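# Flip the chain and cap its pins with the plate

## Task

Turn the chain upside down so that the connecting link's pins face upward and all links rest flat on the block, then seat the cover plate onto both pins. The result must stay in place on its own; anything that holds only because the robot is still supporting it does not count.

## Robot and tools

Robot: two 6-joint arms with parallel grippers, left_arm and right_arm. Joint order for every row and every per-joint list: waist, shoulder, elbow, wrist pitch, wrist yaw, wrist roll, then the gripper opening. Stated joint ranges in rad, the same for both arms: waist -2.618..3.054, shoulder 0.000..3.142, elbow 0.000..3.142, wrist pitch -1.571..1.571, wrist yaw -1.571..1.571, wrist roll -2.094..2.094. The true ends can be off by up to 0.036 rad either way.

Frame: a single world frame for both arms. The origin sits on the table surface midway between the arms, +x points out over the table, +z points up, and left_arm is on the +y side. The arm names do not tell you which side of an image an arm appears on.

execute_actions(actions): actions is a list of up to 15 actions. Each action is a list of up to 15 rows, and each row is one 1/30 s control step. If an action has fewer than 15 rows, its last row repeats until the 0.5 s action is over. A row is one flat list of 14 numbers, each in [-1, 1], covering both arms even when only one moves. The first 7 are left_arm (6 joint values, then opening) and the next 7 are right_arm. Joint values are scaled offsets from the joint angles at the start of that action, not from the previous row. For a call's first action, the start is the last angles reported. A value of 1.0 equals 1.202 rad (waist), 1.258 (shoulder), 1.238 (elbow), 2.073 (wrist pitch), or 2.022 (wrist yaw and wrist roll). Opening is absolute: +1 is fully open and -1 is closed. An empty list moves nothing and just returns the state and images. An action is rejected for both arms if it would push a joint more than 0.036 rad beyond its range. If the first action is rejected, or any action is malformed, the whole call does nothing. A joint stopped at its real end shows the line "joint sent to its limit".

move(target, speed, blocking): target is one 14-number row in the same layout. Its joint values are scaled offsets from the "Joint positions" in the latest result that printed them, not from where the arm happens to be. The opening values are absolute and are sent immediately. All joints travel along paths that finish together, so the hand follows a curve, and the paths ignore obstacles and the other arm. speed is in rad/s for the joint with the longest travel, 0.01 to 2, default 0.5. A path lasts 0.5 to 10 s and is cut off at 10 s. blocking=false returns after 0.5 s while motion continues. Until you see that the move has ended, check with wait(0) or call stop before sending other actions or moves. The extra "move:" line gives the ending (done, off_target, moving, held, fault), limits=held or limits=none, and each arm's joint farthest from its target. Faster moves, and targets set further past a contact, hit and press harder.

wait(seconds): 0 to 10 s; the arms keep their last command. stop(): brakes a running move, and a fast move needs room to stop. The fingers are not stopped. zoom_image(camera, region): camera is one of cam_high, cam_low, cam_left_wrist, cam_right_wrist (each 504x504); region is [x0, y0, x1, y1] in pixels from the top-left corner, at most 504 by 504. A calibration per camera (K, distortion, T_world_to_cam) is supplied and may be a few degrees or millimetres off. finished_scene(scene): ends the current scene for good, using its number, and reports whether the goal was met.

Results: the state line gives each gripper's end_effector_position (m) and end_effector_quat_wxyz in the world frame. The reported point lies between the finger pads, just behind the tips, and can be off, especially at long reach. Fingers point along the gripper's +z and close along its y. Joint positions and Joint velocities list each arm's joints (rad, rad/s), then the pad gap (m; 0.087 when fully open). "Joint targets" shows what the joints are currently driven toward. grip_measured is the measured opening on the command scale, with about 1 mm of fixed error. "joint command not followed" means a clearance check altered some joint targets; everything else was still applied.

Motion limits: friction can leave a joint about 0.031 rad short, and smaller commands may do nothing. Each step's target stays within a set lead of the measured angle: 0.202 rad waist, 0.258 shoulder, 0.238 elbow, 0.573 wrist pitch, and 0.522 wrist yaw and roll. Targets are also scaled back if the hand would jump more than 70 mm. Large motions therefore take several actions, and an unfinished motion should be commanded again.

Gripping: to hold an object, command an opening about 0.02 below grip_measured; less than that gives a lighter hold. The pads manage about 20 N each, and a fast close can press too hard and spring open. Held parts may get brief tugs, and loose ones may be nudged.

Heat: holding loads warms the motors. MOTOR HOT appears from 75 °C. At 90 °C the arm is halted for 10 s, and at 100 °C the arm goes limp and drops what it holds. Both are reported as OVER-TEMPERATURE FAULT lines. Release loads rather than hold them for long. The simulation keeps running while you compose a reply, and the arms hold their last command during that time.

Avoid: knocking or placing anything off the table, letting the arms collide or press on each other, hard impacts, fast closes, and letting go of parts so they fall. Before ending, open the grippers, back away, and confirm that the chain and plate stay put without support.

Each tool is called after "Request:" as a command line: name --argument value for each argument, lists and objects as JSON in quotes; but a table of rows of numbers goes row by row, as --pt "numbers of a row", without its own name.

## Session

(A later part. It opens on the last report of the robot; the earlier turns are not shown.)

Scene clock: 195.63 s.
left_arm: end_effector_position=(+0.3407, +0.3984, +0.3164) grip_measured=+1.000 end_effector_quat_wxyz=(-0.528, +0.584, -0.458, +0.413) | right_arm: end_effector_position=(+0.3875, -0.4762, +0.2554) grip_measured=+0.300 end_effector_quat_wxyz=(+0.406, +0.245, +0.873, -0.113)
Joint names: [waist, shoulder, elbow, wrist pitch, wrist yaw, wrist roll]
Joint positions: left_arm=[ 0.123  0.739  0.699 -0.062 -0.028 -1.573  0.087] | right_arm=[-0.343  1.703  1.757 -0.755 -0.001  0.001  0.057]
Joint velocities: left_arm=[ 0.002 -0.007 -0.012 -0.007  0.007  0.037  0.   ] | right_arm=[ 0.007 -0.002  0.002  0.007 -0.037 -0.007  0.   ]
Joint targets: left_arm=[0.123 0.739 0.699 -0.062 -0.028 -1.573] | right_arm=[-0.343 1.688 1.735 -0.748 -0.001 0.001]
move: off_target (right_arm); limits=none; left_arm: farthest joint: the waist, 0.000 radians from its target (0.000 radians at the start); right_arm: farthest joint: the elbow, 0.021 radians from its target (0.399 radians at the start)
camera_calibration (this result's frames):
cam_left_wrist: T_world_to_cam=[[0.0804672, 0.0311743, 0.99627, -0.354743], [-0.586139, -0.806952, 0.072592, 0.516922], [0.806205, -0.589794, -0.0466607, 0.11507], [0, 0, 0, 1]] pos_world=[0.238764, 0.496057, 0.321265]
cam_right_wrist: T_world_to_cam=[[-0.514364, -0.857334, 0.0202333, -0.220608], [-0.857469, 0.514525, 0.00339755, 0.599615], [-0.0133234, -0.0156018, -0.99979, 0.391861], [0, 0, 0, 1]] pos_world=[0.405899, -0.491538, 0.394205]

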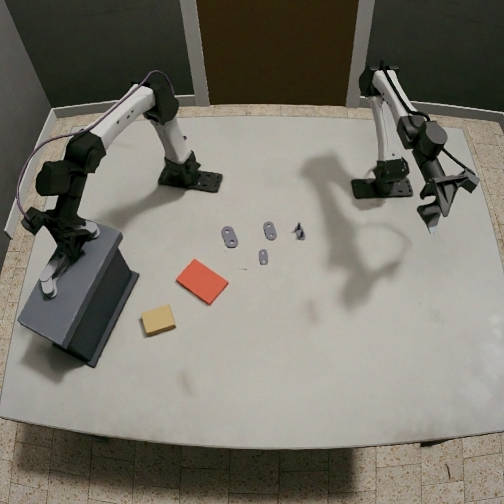

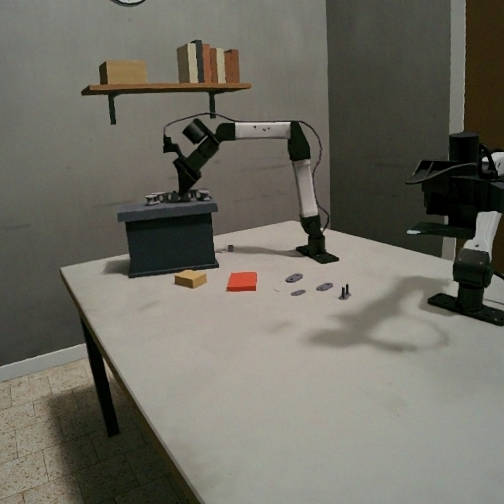

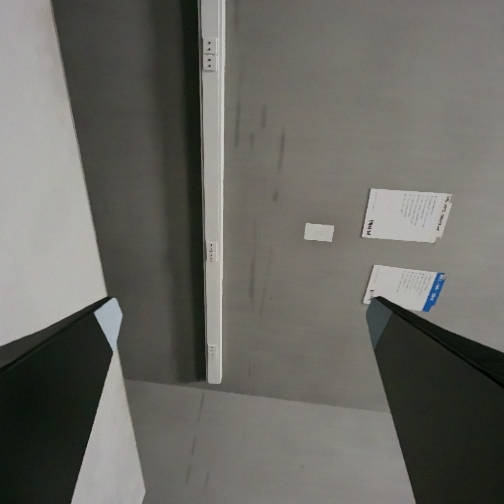

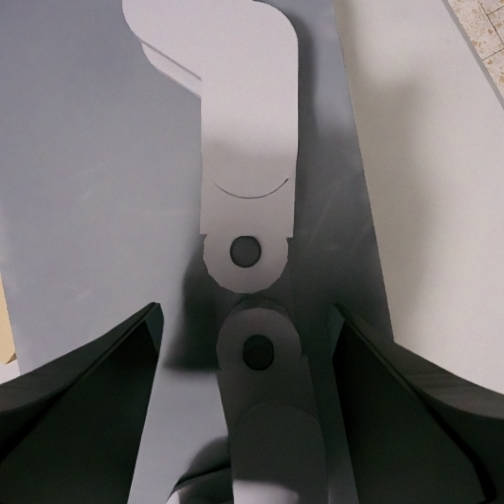

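Request:
move --target '[0,0,0,0,0,0,1,0,-0.055,-0.068,0.008,0,0,0.2]' --speed 0.15

Request:
execute_actions --actions '[[[0,0,0,0,0,0,1,0,0,0,0,0,0,-0.1]],[[0,0,0,0,0,0,1,0,0,0,0,0,0,-0.28]],[[0,0,0,0,0,0,1,0,0,0,0,0,0,-0.4]],[[0,0,0,0,0,0,1,0,0,0,0,0,0,-0.2]],[[0,0,0,0,0,0,1,0,0,0,0,0,0,0.2]]]'

Scene clock: 201.43 s.
left_arm: end_effector_position=(+0.3407, +0.3984, +0.3164) grip_measured=+1.000 end_effector_quat_wxyz=(-0.528, +0.584, -0.458, +0.413) | right_arm: end_effector_position=(+0.3760, -0.4692, +0.2542) grip_measured=+0.200 end_effector_quat_wxyz=(+0.405, +0.245, +0.873, -0.113)
Joint names: [waist, shoulder, elbow, wrist pitch, wrist yaw, wrist roll]
Joint positions: left_arm=[ 0.123  0.739  0.699 -0.062 -0.028 -1.573  0.087] | right_arm=[-0.343  1.65   1.693 -0.746 -0.001  0.001  0.052]
Joint velocities: left_arm=[-0.007  0.002  0.007 -0.066  0.022 -0.051  0.   ] | right_arm=[ 0.007 -0.017  0.007 -0.066 -0.037 -0.022 -0.   ]
Joint targets: left_arm=[0.123 0.739 0.699 -0.062 -0.028 -1.573] | right_arm=[-0.343 1.634 1.673 -0.739 -0.001 0.001]
move: done; limits=none; left_arm: farthest joint: the waist, 0.000 radians from its target (0.000 radians at the start); right_arm: farthest joint: the elbow, 0.020 radians from its target (0.084 radians at the start)
camera_calibration (this result's frames):
cam_left_wrist: T_world_to_cam=[[0.0804672, 0.0311743, 0.99627, -0.354743], [-0.586139, -0.806952, 0.072592, 0.516922], [0.806205, -0.589794, -0.0466607, 0.11507], [0, 0, 0, 1]] pos_world=[0.238764, 0.496057, 0.321265]
cam_right_wrist: T_world_to_cam=[[-0.514344, -0.857346, 0.0202252, -0.2205], [-0.857465, 0.514522, 0.00454194, 0.585825], [-0.0143004, -0.0150063, -0.999785, 0.391272], [0, 0, 0, 1]] pos_world=[0.394507, -0.484594, 0.392987]

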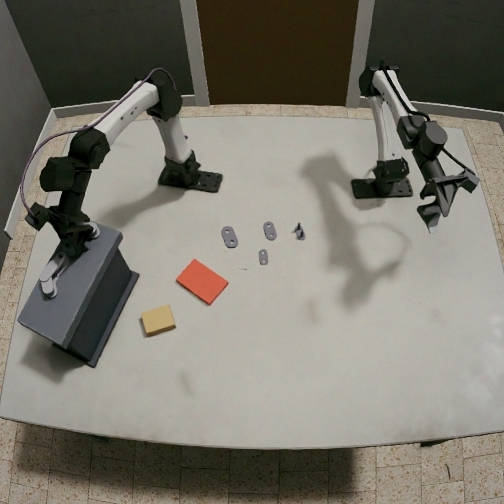

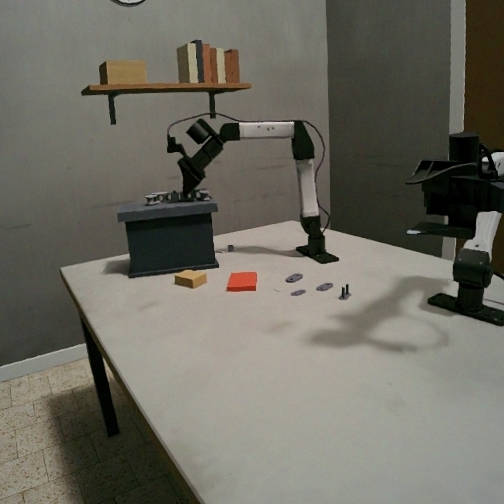

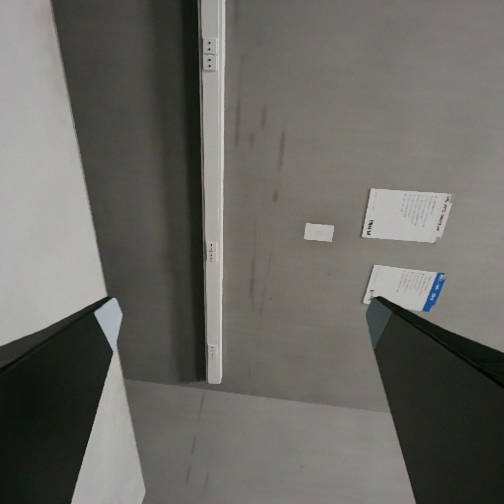

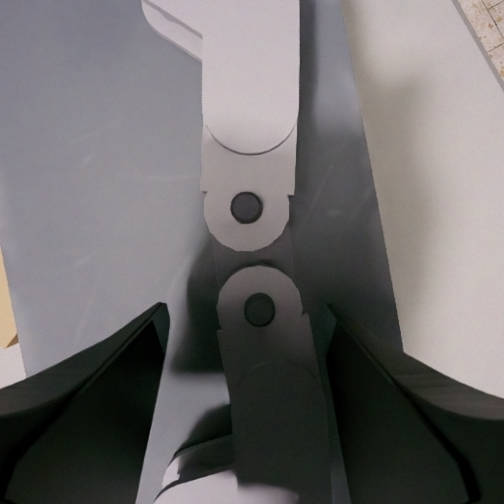

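Scene clock: 203.93 s.
left_arm: end_effector_position=(+0.3407, +0.3984, +0.3164) grip_measured=+1.000 end_effector_quat_wxyz=(-0.528, +0.584, -0.458, +0.413) | right_arm: end_effector_position=(+0.3757, -0.4701, +0.2544) grip_measured=+0.200 end_effector_quat_wxyz=(+0.405, +0.246, +0.873, -0.115)
Joint names: [waist, shoulder, elbow, wrist pitch, wrist yaw, wrist roll]
Joint positions: left_arm=[ 0.123  0.739  0.699 -0.062 -0.028 -1.573  0.087] | right_arm=[-0.343  1.65   1.693 -0.745  0.003 -0.001  0.052]
Joint velocities: left_arm=[-0.017  0.007 -0.012 -0.051 -0.066 -0.007  0.   ] | right_arm=[-0.002 -0.007  0.007  0.022 -0.007  0.022 -0.001]
Joint targets: left_arm=[0.123 0.739 0.699 -0.062 -0.028 -1.573] | right_arm=[-0.343 1.650 1.693 -0.745 0.003 -0.001]
camera_calibration (this result's frames):
cam_left_wrist: T_world_to_cam=[[0.0804672, 0.0311743, 0.99627, -0.354743], [-0.586139, -0.806952, 0.072592, 0.516922], [0.806205, -0.589794, -0.0466607, 0.11507], [0, 0, 0, 1]] pos_world=[0.238764, 0.496057, 0.321265]
cam_right_wrist: T_world_to_cam=[[-0.516467, -0.855961, 0.0243522, -0.220973], [-0.856166, 0.516689, 0.00342226, 0.586854], [-0.0155118, -0.0190821, -0.999698, 0.38996], [0, 0, 0, 1]] pos_world=[0.394368, -0.484924, 0.393215]

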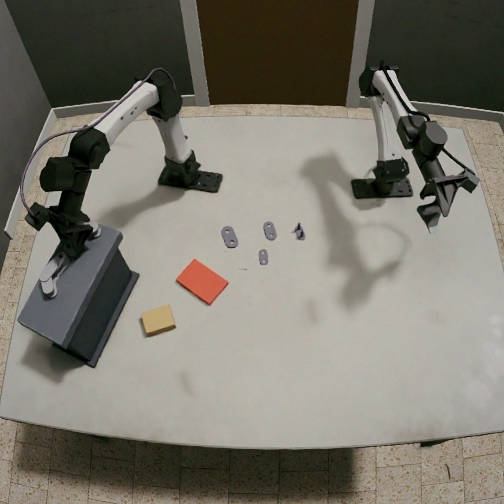

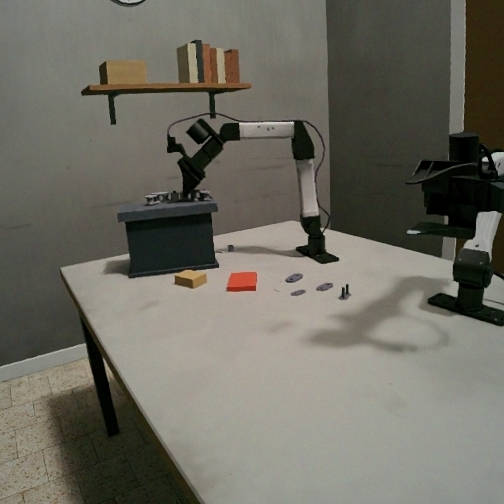

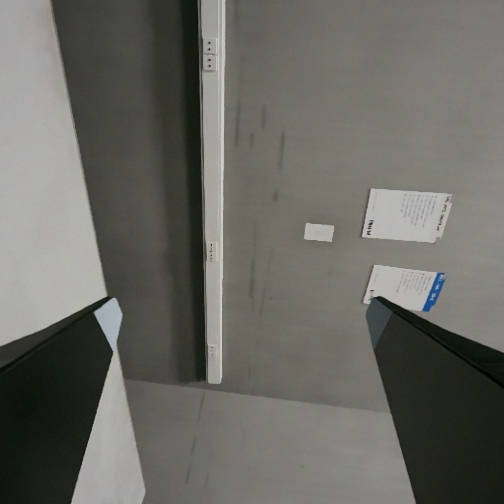

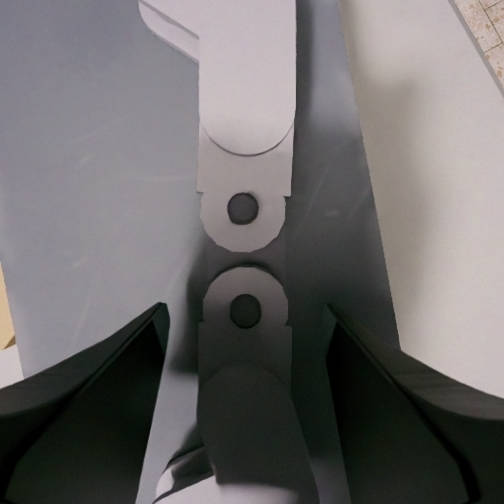

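Request:
move --target '[0,0,0,0,0,0,1,0,-0.04,0.12,-0.06,0,0,0.2]' --speed 0.3

Request:
move --target '[0,0,0,0,0,0,1,0.75,-0.14,-0.15,0.05,0.17,0.2,0.2]' --speed 0.7

Scene clock: 214.03 s.
left_arm: end_effector_position=(+0.3407, +0.3984, +0.3164) grip_measured=+1.000 end_effector_quat_wxyz=(-0.528, +0.584, -0.458, +0.413) | right_arm: end_effector_position=(+0.3628, -0.4622, +0.3082) grip_measured=+0.200 end_effector_quat_wxyz=(+0.434, +0.242, +0.859, -0.123)
Joint names: [waist, shoulder, elbow, wrist pitch, wrist yaw, wrist roll]
Joint positions: left_arm=[ 0.123  0.739  0.699 -0.062 -0.028 -1.573  0.087] | right_arm=[-0.343  1.607  1.828 -0.856  0.003 -0.001  0.052]
Joint velocities: left_arm=[ 0.007  0.027  0.007 -0.022  0.022 -0.007  0.   ] | right_arm=[ 0.012 -0.012 -0.002  0.081 -0.007  0.066 -0.   ]
Joint targets: left_arm=[0.123 0.739 0.699 -0.062 -0.028 -1.573] | right_arm=[-0.343 1.599 1.841 -0.870 0.003 -0.001]
move: done; limits=none; left_arm: farthest joint: the waist, 0.000 radians from its target (0.000 radians at the start); right_arm: farthest joint: the elbow, 0.014 radians from its target (0.149 radians at the start)
camera_calibration (this result's frames):
cam_left_wrist: T_world_to_cam=[[0.0804672, 0.0311743, 0.99627, -0.354743], [-0.586139, -0.806952, 0.072592, 0.516922], [0.806205, -0.589794, -0.0466607, 0.11507], [0, 0, 0, 1]] pos_world=[0.238764, 0.496057, 0.321265]
cam_right_wrist: T_world_to_cam=[[-0.517871, -0.855105, 0.0246, -0.221389], [-0.854439, 0.515636, -0.0636737, 0.591115], [0.041763, -0.0539939, -0.997668, 0.406223], [0, 0, 0, 1]] pos_world=[0.373455, -0.472177, 0.44836]

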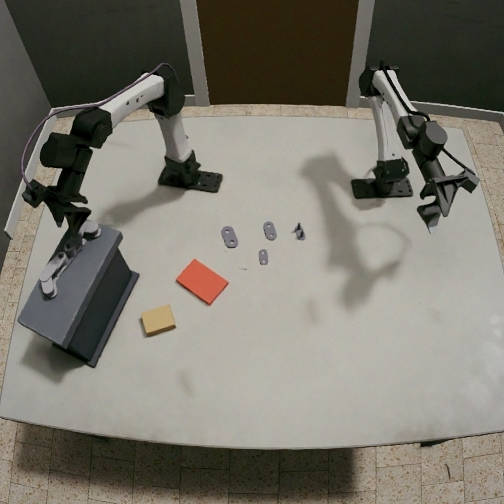

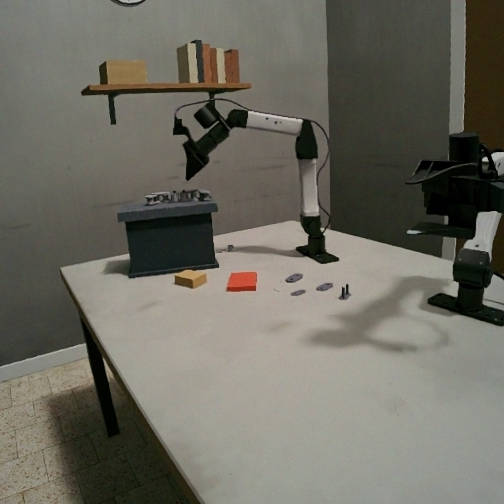

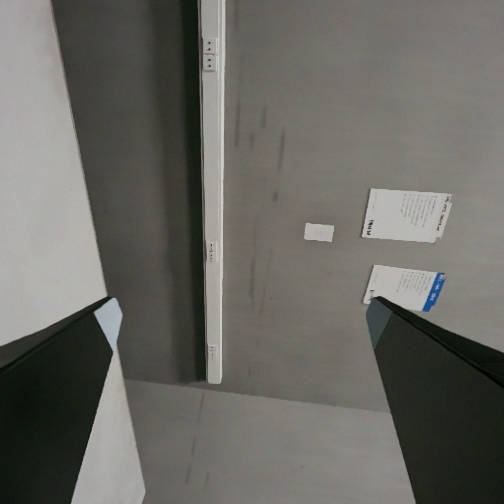

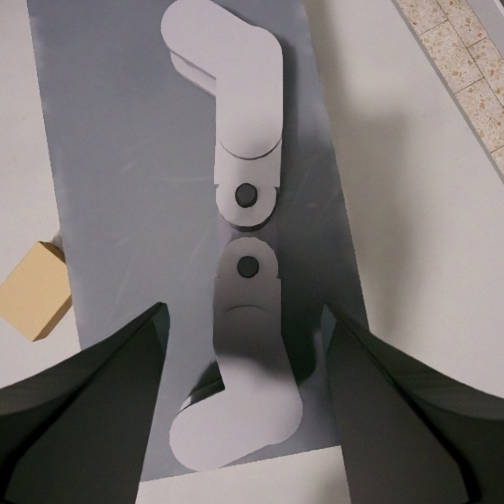

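Scene clock: 216.07 s.
left_arm: end_effector_position=(+0.3407, +0.3984, +0.3164) grip_measured=+1.000 end_effector_quat_wxyz=(-0.528, +0.584, -0.458, +0.413) | right_arm: end_effector_position=(+0.3883, -0.1386, +0.3277) grip_measured=+0.200 end_effector_quat_wxyz=(+0.505, +0.103, +0.856, +0.041)
Joint names: [waist, shoulder, elbow, wrist pitch, wrist yaw, wrist roll]
Joint positions: left_arm=[ 0.123  0.739  0.699 -0.062 -0.028 -1.573  0.087] | right_arm=[ 0.556  1.446  1.664 -0.759  0.338  0.398  0.052]
Joint velocities: left_arm=[-0.017  0.012  0.022  0.037  0.037  0.022  0.   ] | right_arm=[ 0.017 -0.017  0.002  0.007  0.007  0.051 -0.   ]
Joint targets: left_arm=[0.123 0.739 0.699 -0.062 -0.028 -1.573] | right_arm=[0.559 1.431 1.643 -0.752 0.347 0.404]
move: off_target (right_arm); limits=none; left_arm: farthest joint: the waist, 0.000 radians from its target (0.000 radians at the start); right_arm: farthest joint: the elbow, 0.022 radians from its target (0.186 radians at the start)
camera_calibration (this result's frames):
cam_left_wrist: T_world_to_cam=[[0.0804672, 0.0311743, 0.99627, -0.354743], [-0.586139, -0.806952, 0.072592, 0.516922], [0.806205, -0.589794, -0.0466607, 0.11507], [0, 0, 0, 1]] pos_world=[0.238764, 0.496057, 0.321265]
cam_right_wrist: T_world_to_cam=[[-0.132519, -0.979417, -0.152251, -0.0408576], [-0.970943, 0.159154, -0.178719, 0.480854], [0.199272, 0.124143, -0.972049, 0.397221], [0, 0, 0, 1]] pos_world=[0.382313, -0.165859, 0.465836]

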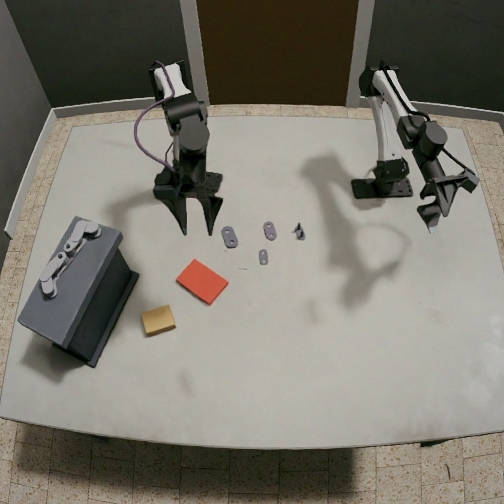

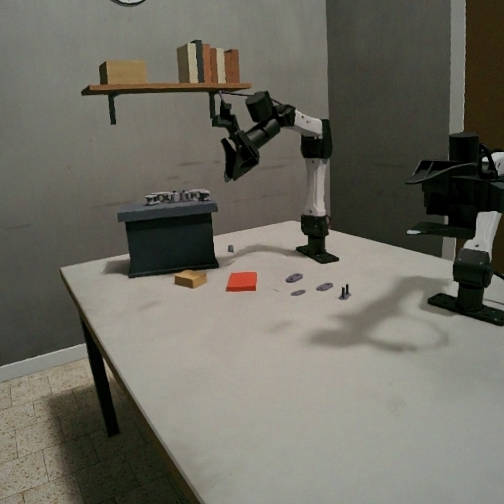

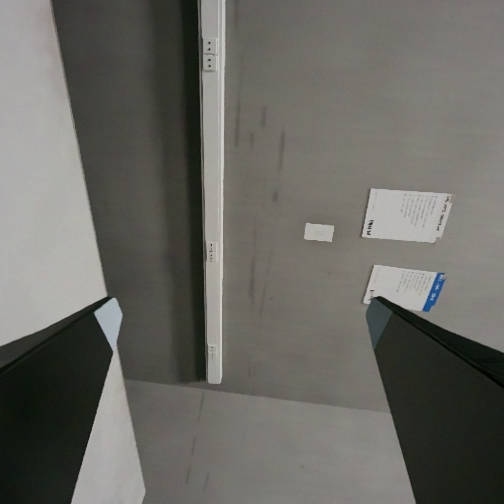

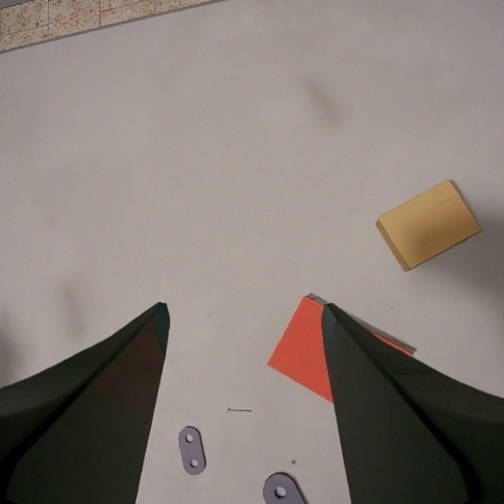

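Request:
move --target '[0,0,0,0,0,0,1,0.748,0,-0.73,0.21,0.182,0.193,0.4]' --speed 0.6

Scene clock: 220.63 s.
left_arm: end_effector_position=(+0.3407, +0.3984, +0.3164) grip_measured=+1.000 end_effector_quat_wxyz=(-0.528, +0.584, -0.458, +0.413) | right_arm: end_effector_position=(+0.1804, +0.0306, +0.0620) grip_measured=+0.400 end_effector_quat_wxyz=(+0.417, -0.114, +0.900, +0.049)
Joint names: [waist, shoulder, elbow, wrist pitch, wrist yaw, wrist roll]
Joint positions: left_arm=[ 0.123  0.739  0.699 -0.062 -0.028 -1.573  0.087] | right_arm=[ 1.45   1.446  0.774 -0.333  0.698  0.783  0.061]
Joint velocities: left_arm=[-0.002 -0.002 -0.007 -0.051  0.007 -0.081  0.   ] | right_arm=[-0.007  0.012  0.002 -0.022 -0.022 -0.022 -0.001]
Joint targets: left_arm=[0.123 0.739 0.699 -0.062 -0.028 -1.573] | right_arm=[1.455 1.446 0.760 -0.324 0.706 0.788]
move: done; limits=none; left_arm: farthest joint: the waist, 0.000 radians from its target (0.000 radians at the start); right_arm: farthest joint: the elbow, 0.014 radians from its target (0.904 radians at the start)
camera_calibration (this result's frames):
cam_left_wrist: T_world_to_cam=[[0.0804672, 0.0311743, 0.99627, -0.354743], [-0.586139, -0.806952, 0.072592, 0.516922], [0.806205, -0.589794, -0.0466607, 0.11507], [0, 0, 0, 1]] pos_world=[0.238764, 0.496057, 0.321265]
cam_right_wrist: T_world_to_cam=[[0.251878, -0.967334, 0.0286918, -0.0240106], [-0.967757, -0.25182, 0.00568641, 0.20509], [0.00172449, -0.029199, -0.999572, 0.201357], [0, 0, 0, 1]] pos_world=[0.204178, 0.0342989, 0.200793]

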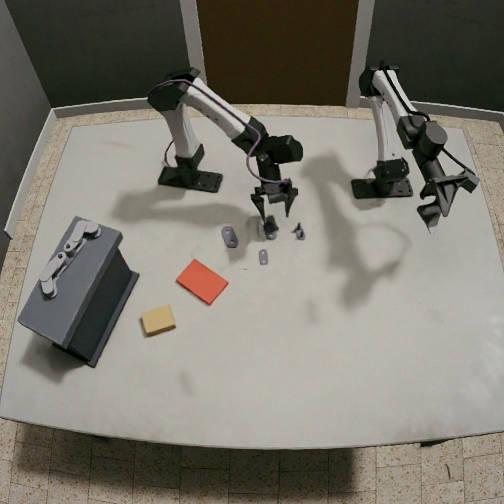

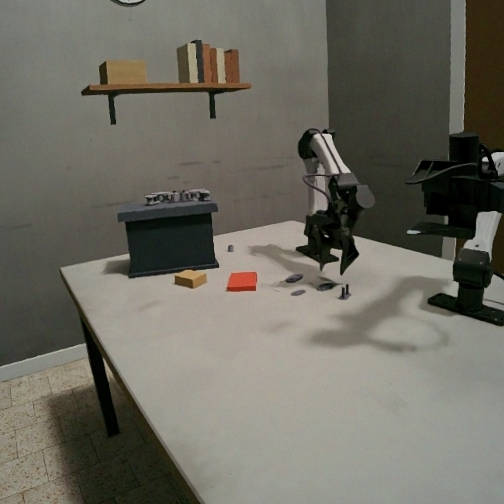

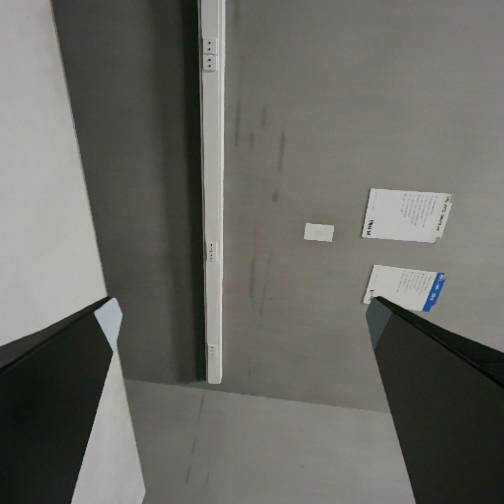

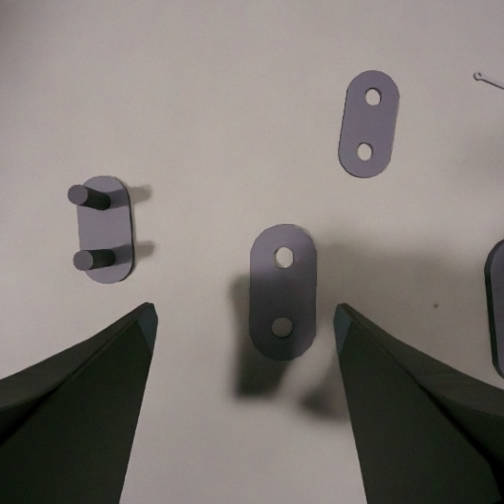

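Request:
move --target '[0,0,0,0,0,0,1,-0.033,0.042,-0.124,0.092,0,0,0.2]' --speed 0.2

Request:
zoom_image --camera "cam_low" --region '[290, 250, 370, 310]'

Scene clock: 227.87 s.
left_arm: end_effector_position=(+0.3407, +0.3984, +0.3164) grip_measured=+1.000 end_effector_quat_wxyz=(-0.528, +0.584, -0.458, +0.413) | right_arm: end_effector_position=(+0.1852, +0.0154, +0.0262) grip_measured=+0.200 end_effector_quat_wxyz=(+0.420, -0.098, +0.901, +0.046)
Joint names: [waist, shoulder, elbow, wrist pitch, wrist yaw, wrist roll]
Joint positions: left_arm=[ 0.123  0.739  0.699 -0.062 -0.028 -1.573  0.087] | right_arm=[ 1.418  1.483  0.638 -0.151  0.698  0.783  0.052]
Joint velocities: left_arm=[-0.012  0.027 -0.007 -0.095 -0.066  0.066  0.   ] | right_arm=[-0.002  0.002 -0.007 -0.022 -0.051 -0.066 -0.001]
Joint targets: left_arm=[0.123 0.739 0.699 -0.062 -0.028 -1.573] | right_arm=[1.410 1.499 0.620 -0.142 0.698 0.783]
move: done; limits=none; left_arm: farthest joint: the waist, 0.000 radians from its target (0.000 radians at the start); right_arm: farthest joint: the elbow, 0.018 radians from its target (0.154 radians at the start)
camera_calibration (this result's frames):
cam_left_wrist: T_world_to_cam=[[0.0804672, 0.0311743, 0.99627, -0.354743], [-0.586139, -0.806952, 0.072592, 0.516922], [0.806205, -0.589794, -0.0466607, 0.11507], [0, 0, 0, 1]] pos_world=[0.238764, 0.496057, 0.321265]
cam_right_wrist: T_world_to_cam=[[0.220972, -0.975063, 0.0206041, -0.0329252], [-0.97527, -0.221015, 0.000185765, 0.207206], [0.00437268, -0.0201356, -0.999788, 0.164548], [0, 0, 0, 1]] pos_world=[0.208638, 0.0170048, 0.165153]

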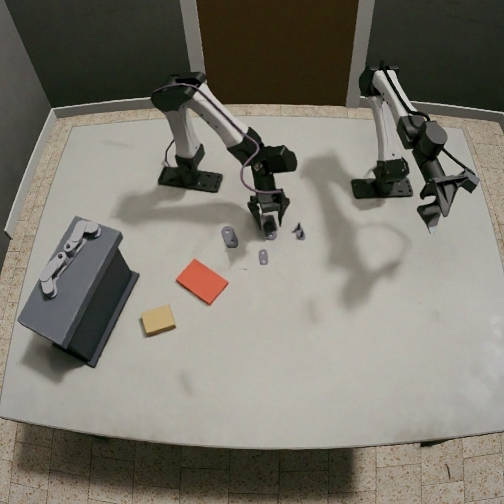

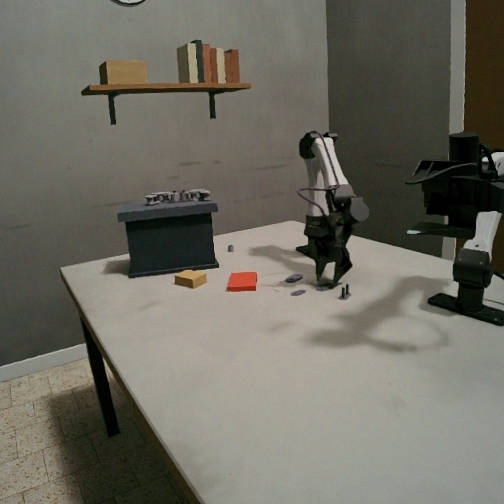

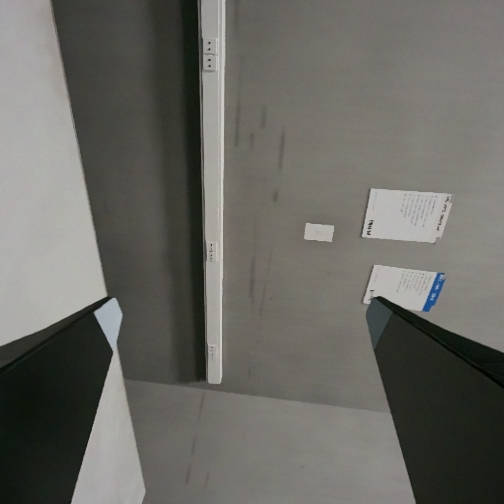

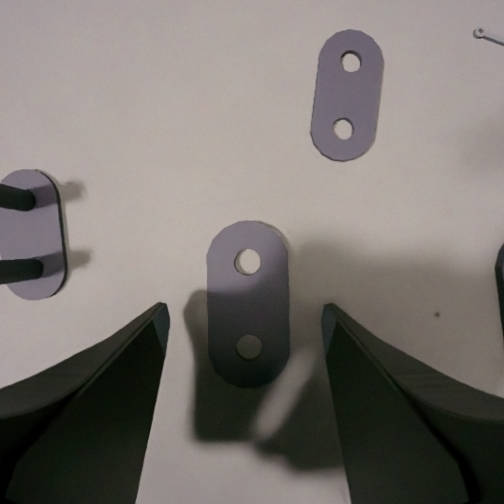

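Region (290, 250, 370, 310) of cam_low's 504x504 image, scaled by 6.300, with more detail than that image has; it fills the top 378 rows of this view, and the rest is white.

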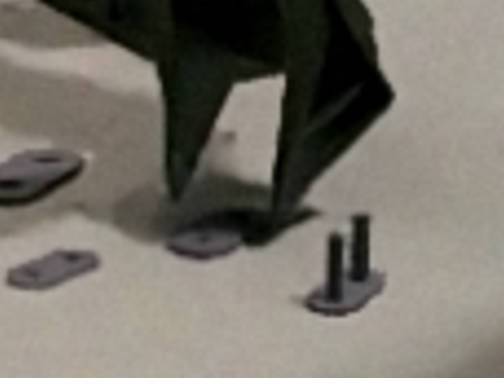

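Request:
move --target '[0,0,0,0,0,0,1,0,0.047,-0.042,0.0415,0,0,0.0]' --speed 0.08

Request:
zoom_image --camera "cam_low" --region '[290, 250, 370, 310]'

Scene clock: 234.47 s.
left_arm: end_effector_position=(+0.3407, +0.3984, +0.3164) grip_measured=+1.000 end_effector_quat_wxyz=(-0.528, +0.584, -0.458, +0.413) | right_arm: end_effector_position=(+0.1867, +0.0172, +0.0159) grip_measured=+0.000 end_effector_quat_wxyz=(+0.424, -0.094, +0.899, +0.050)
Joint names: [waist, shoulder, elbow, wrist pitch, wrist yaw, wrist roll]
Joint positions: left_arm=[ 0.123  0.739  0.699 -0.062 -0.028 -1.573  0.087] | right_arm=[ 1.418  1.518  0.61  -0.076  0.703  0.783  0.044]
Joint velocities: left_arm=[ 0.007  0.002  0.002 -0.022  0.022 -0.037  0.   ] | right_arm=[ 0.002  0.017  0.002  0.007 -0.007 -0.037  0.001]
Joint targets: left_arm=[0.123 0.739 0.699 -0.062 -0.028 -1.573] | right_arm=[1.418 1.542 0.586 -0.065 0.698 0.783]
move: off_target (right_arm); limits=none; left_arm: farthest joint: the waist, 0.000 radians from its target (0.000 radians at the start); right_arm: farthest joint: the shoulder, 0.024 radians from its target (0.059 radians at the start)
camera_calibration (this result's frames):
cam_left_wrist: T_world_to_cam=[[0.0804672, 0.0311743, 0.99627, -0.354743], [-0.586139, -0.806952, 0.072592, 0.516922], [0.806205, -0.589794, -0.0466607, 0.11507], [0, 0, 0, 1]] pos_world=[0.238764, 0.496057, 0.321265]
cam_right_wrist: T_world_to_cam=[[0.218178, -0.975835, 0.0120142, -0.030621], [-0.975826, -0.218304, -0.0103787, 0.209271], [0.0127506, -0.00945933, -0.999874, 0.152458], [0, 0, 0, 1]] pos_world=[0.208949, 0.0172459, 0.154979]

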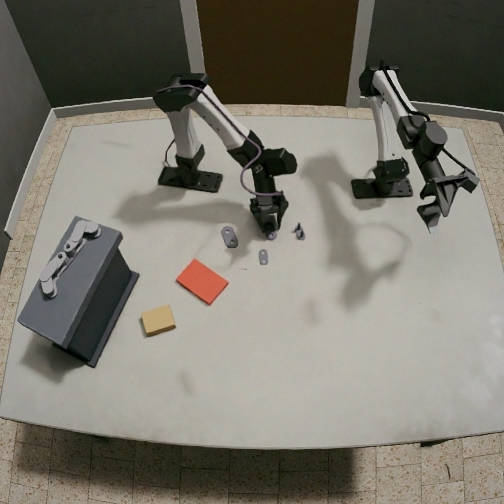

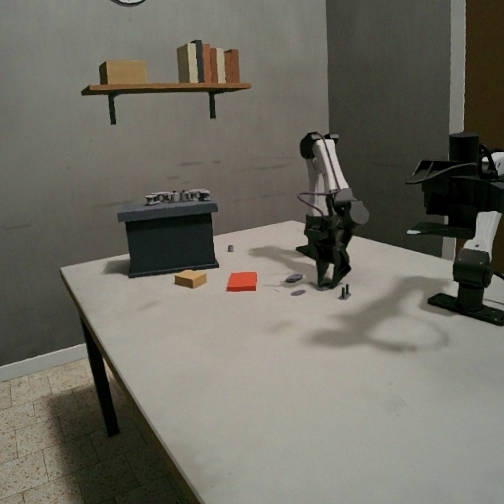

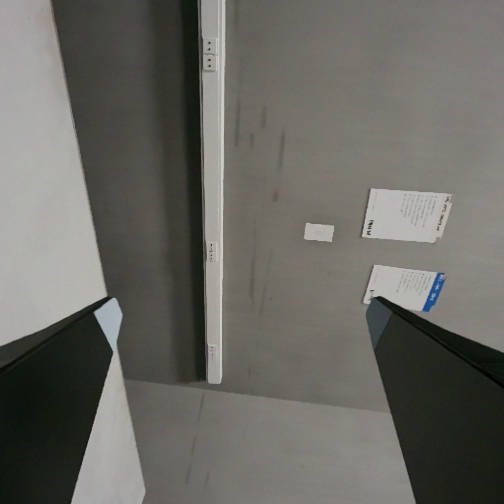

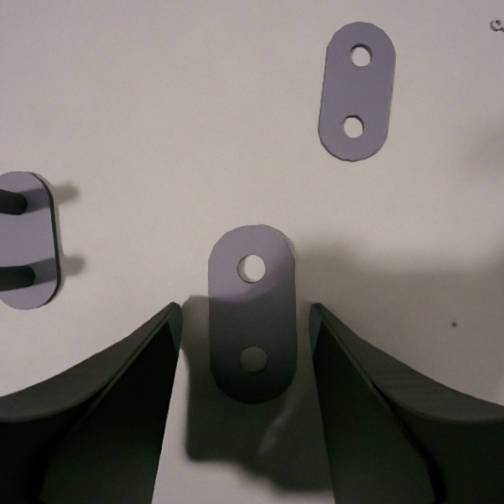

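Region (290, 250, 370, 310) of cam_low's 504x504 image, scaled by 6.300, with more detail than that image has; it fills the top 378 rows of this view, and the rest is white.

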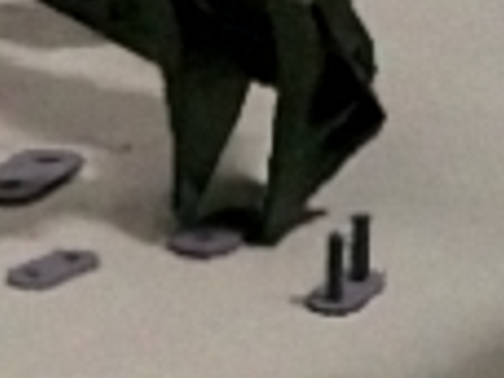

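Touching the table. Close.

Request:
execute_actions --actions '[[[0,0,0,0,0,0,1,0,0,0,0,0,0,-0.15]],[[0,0,0,0,0,0,1,0,0,0,0,0,0,-0.26]],[[0,0,0,0,0,0,1,0,0,0,0,0,0,-0.33]],[[0,0,0,0,0,0,1,0,0,0,0,0,0,-0.39]]]'

Request:
move --target '[0,0,0,0,0,0,1,0,-0.06,0.1,-0.09,0,0,-0.39]' --speed 0.15

Request:
zoom_image --camera "cam_low" --region '[290, 240, 370, 300]'

Scene clock: 239.70 s.
left_arm: end_effector_position=(+0.3407, +0.3984, +0.3164) grip_measured=+1.000 end_effector_quat_wxyz=(-0.528, +0.584, -0.458, +0.413) | right_arm: end_effector_position=(+0.1869, +0.0176, +0.0162) grip_measured=-0.379 end_effector_quat_wxyz=(+0.425, -0.094, +0.899, +0.051)
Joint names: [waist, shoulder, elbow, wrist pitch, wrist yaw, wrist roll]
Joint positions: left_arm=[ 0.123  0.739  0.699 -0.062 -0.028 -1.573  0.087] | right_arm=[ 1.418  1.518  0.61  -0.073  0.704  0.783  0.027]
Joint velocities: left_arm=[-0.012  0.012  0.017  0.037 -0.007  0.051  0.   ] | right_arm=[-0.007  0.017 -0.022  0.007 -0.037  0.007  0.   ]
Joint targets: left_arm=[0.123 0.739 0.699 -0.062 -0.028 -1.573] | right_arm=[1.418 1.518 0.610 -0.073 0.704 0.783]
camera_calibration (this result's frames):
cam_left_wrist: T_world_to_cam=[[0.0804672, 0.0311743, 0.99627, -0.354743], [-0.586139, -0.806952, 0.072592, 0.516922], [0.806205, -0.589794, -0.0466607, 0.11507], [0, 0, 0, 1]] pos_world=[0.238764, 0.496057, 0.321265]
cam_right_wrist: T_world_to_cam=[[0.217958, -0.975907, 0.0099496, -0.030138], [-0.975858, -0.21807, -0.0121017, 0.209641], [0.0139799, -0.00707173, -0.999877, 0.152488], [0, 0, 0, 1]] pos_world=[0.209017, 0.017383, 0.155306]

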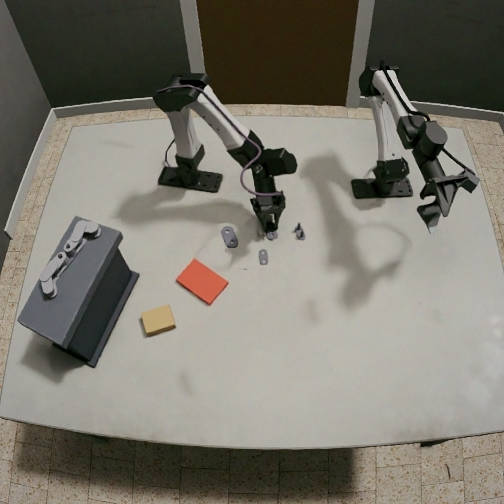

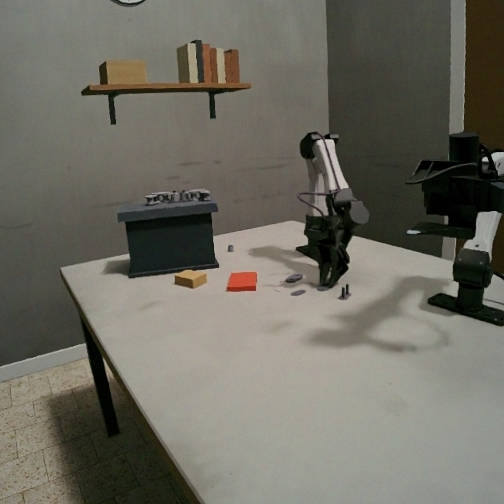

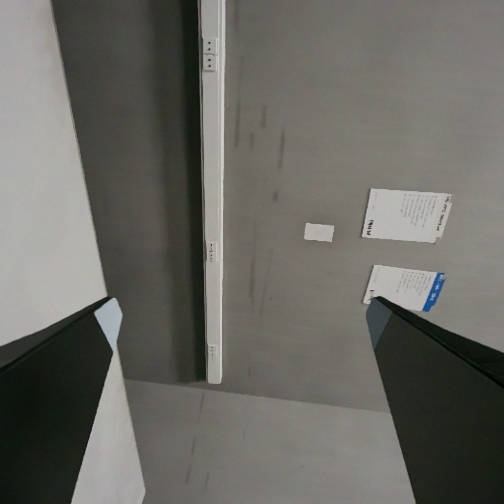

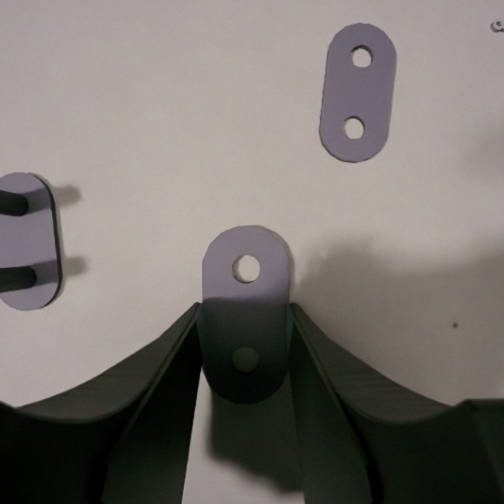

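Scene clock: 241.57 s.
left_arm: end_effector_position=(+0.3407, +0.3984, +0.3164) grip_measured=+1.000 end_effector_quat_wxyz=(-0.528, +0.584, -0.458, +0.413) | right_arm: end_effector_position=(+0.1882, +0.0211, +0.0470) grip_measured=-0.379 end_effector_quat_wxyz=(+0.421, -0.097, +0.901, +0.044)
Joint names: [waist, shoulder, elbow, wrist pitch, wrist yaw, wrist roll]
Joint positions: left_arm=[ 0.123  0.739  0.699 -0.062 -0.028 -1.573  0.087] | right_arm=[ 1.418  1.46   0.714 -0.252  0.704  0.783  0.027]
Joint velocities: left_arm=[-0.007  0.022 -0.017 -0.11  -0.037 -0.037  0.   ] | right_arm=[-0.002  0.007  0.002 -0.037  0.037  0.051  0.   ]
Joint targets: left_arm=[0.123 0.739 0.699 -0.062 -0.028 -1.573] | right_arm=[1.418 1.443 0.734 -0.260 0.704 0.783]
move: done; limits=none; left_arm: farthest joint: the waist, 0.000 radians from its target (0.000 radians at the start); right_arm: farthest joint: the elbow, 0.020 radians from its target (0.123 radians at the start)
camera_calibration (this result's frames):
cam_left_wrist: T_world_to_cam=[[0.0804672, 0.0311743, 0.99627, -0.354743], [-0.586139, -0.806952, 0.072592, 0.516922], [0.806205, -0.589794, -0.0466607, 0.11507], [0, 0, 0, 1]] pos_world=[0.238764, 0.496057, 0.321265]
cam_right_wrist: T_world_to_cam=[[0.218068, -0.975614, 0.0249726, -0.0281097], [-0.975903, -0.218192, -0.00231778, 0.211563], [0.00771007, -0.0238654, -0.999685, 0.184843], [0, 0, 0, 1]] pos_world=[0.211169, 0.0231483, 0.185977]

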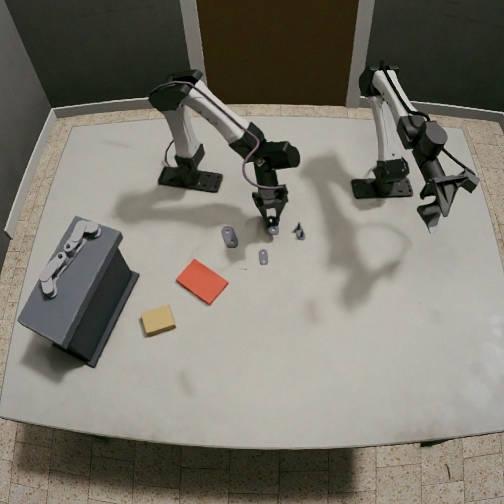

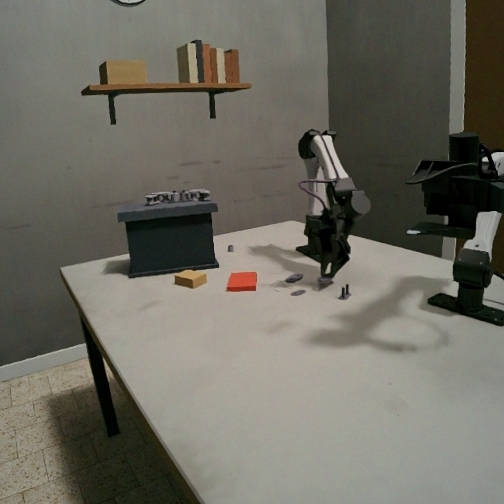

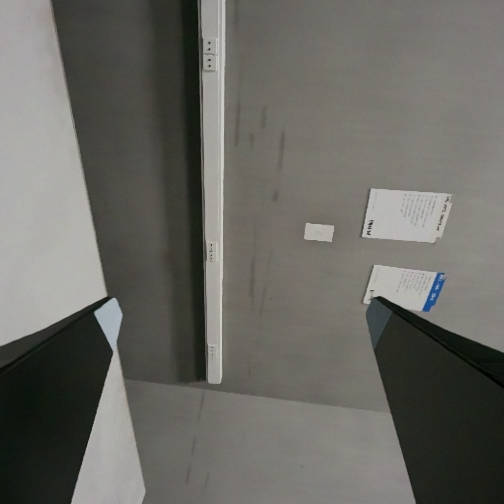

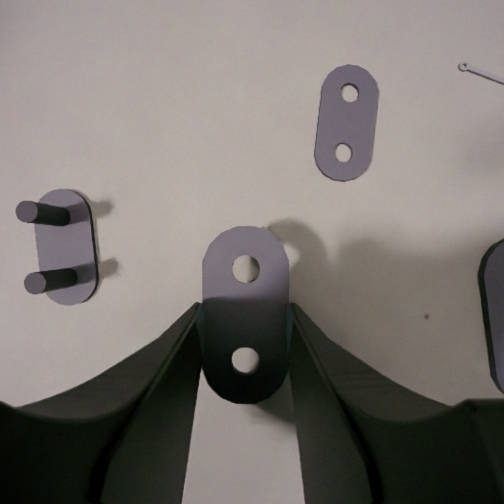

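Region (290, 240, 370, 300) of cam_low's 504x504 image, scaled by 6.300, with more detail than that image has; it fills the top 378 rows of this view, and the rest is white.

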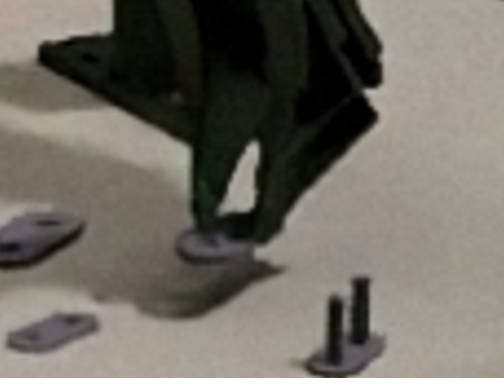

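Request:
move --target '[0,0,0,0,0,0,1,-0.75,0,0.8,-0.3,-0.25,-0.28,-0.41]' --speed 0.45

Scene clock: 250.27 s.
left_arm: end_effector_position=(+0.3407, +0.3984, +0.3164) grip_measured=+1.000 end_effector_quat_wxyz=(-0.528, +0.584, -0.458, +0.413) | right_arm: end_effector_position=(+0.3738, -0.1414, +0.3089) grip_measured=-0.379 end_effector_quat_wxyz=(+0.454, +0.004, +0.890, +0.029)
Joint names: [waist, shoulder, elbow, wrist pitch, wrist yaw, wrist roll]
Joint positions: left_arm=[ 0.123  0.739  0.699 -0.062 -0.028 -1.573  0.087] | right_arm=[ 0.522  1.46   1.688 -0.869  0.208  0.222  0.027]
Joint velocities: left_arm=[ 0.007 -0.002  0.032  0.007 -0.007  0.066  0.   ] | right_arm=[ 0.002 -0.002 -0.022 -0.081  0.022 -0.037  0.   ]
Joint targets: left_arm=[0.123 0.739 0.699 -0.062 -0.028 -1.573] | right_arm=[0.517 1.460 1.704 -0.874 0.198 0.217]
move: done; limits=none; left_arm: farthest joint: the waist, 0.000 radians from its target (0.000 radians at the start); right_arm: farthest joint: the elbow, 0.017 radians from its target (0.990 radians at the start)
camera_calibration (this result's frames):
cam_left_wrist: T_world_to_cam=[[0.0804672, 0.0311743, 0.99627, -0.354743], [-0.586139, -0.806952, 0.072592, 0.516922], [0.806205, -0.589794, -0.0466607, 0.11507], [0, 0, 0, 1]] pos_world=[0.238764, 0.496057, 0.321265]
cam_right_wrist: T_world_to_cam=[[0.0239994, -0.999151, -0.033499, -0.146336], [-0.997178, -0.0215409, -0.0719137, 0.415053], [0.071131, 0.0351304, -0.996848, 0.425131], [0, 0, 0, 1]] pos_world=[0.387154, -0.152206, 0.448737]

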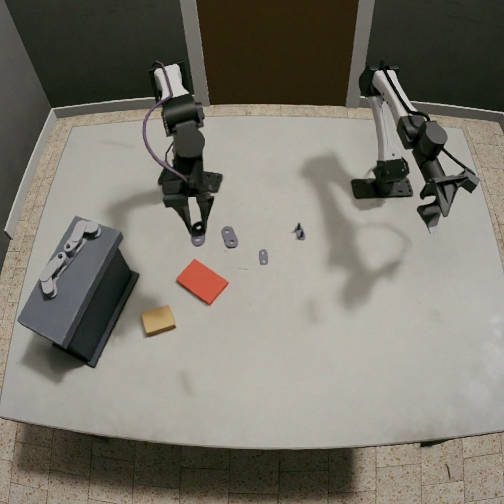

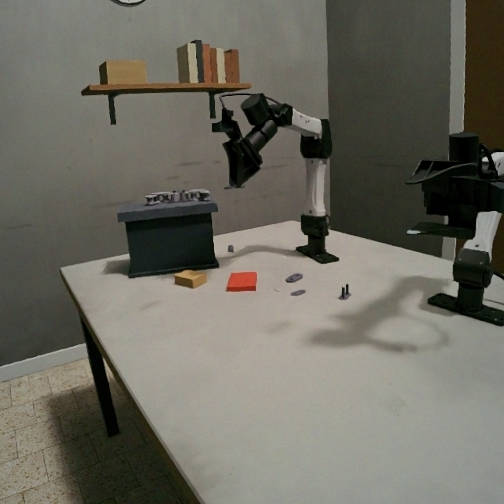

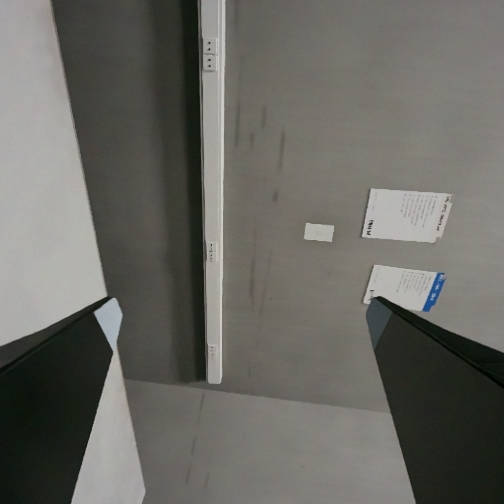

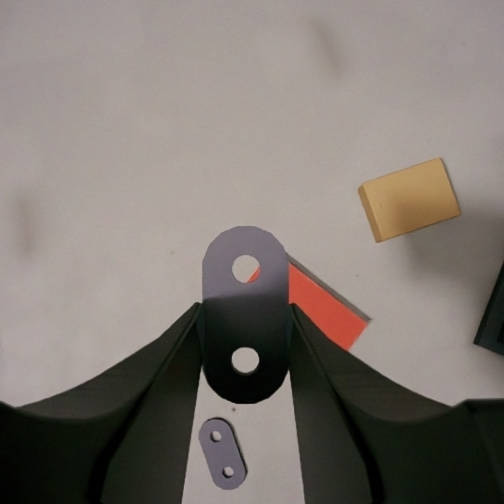

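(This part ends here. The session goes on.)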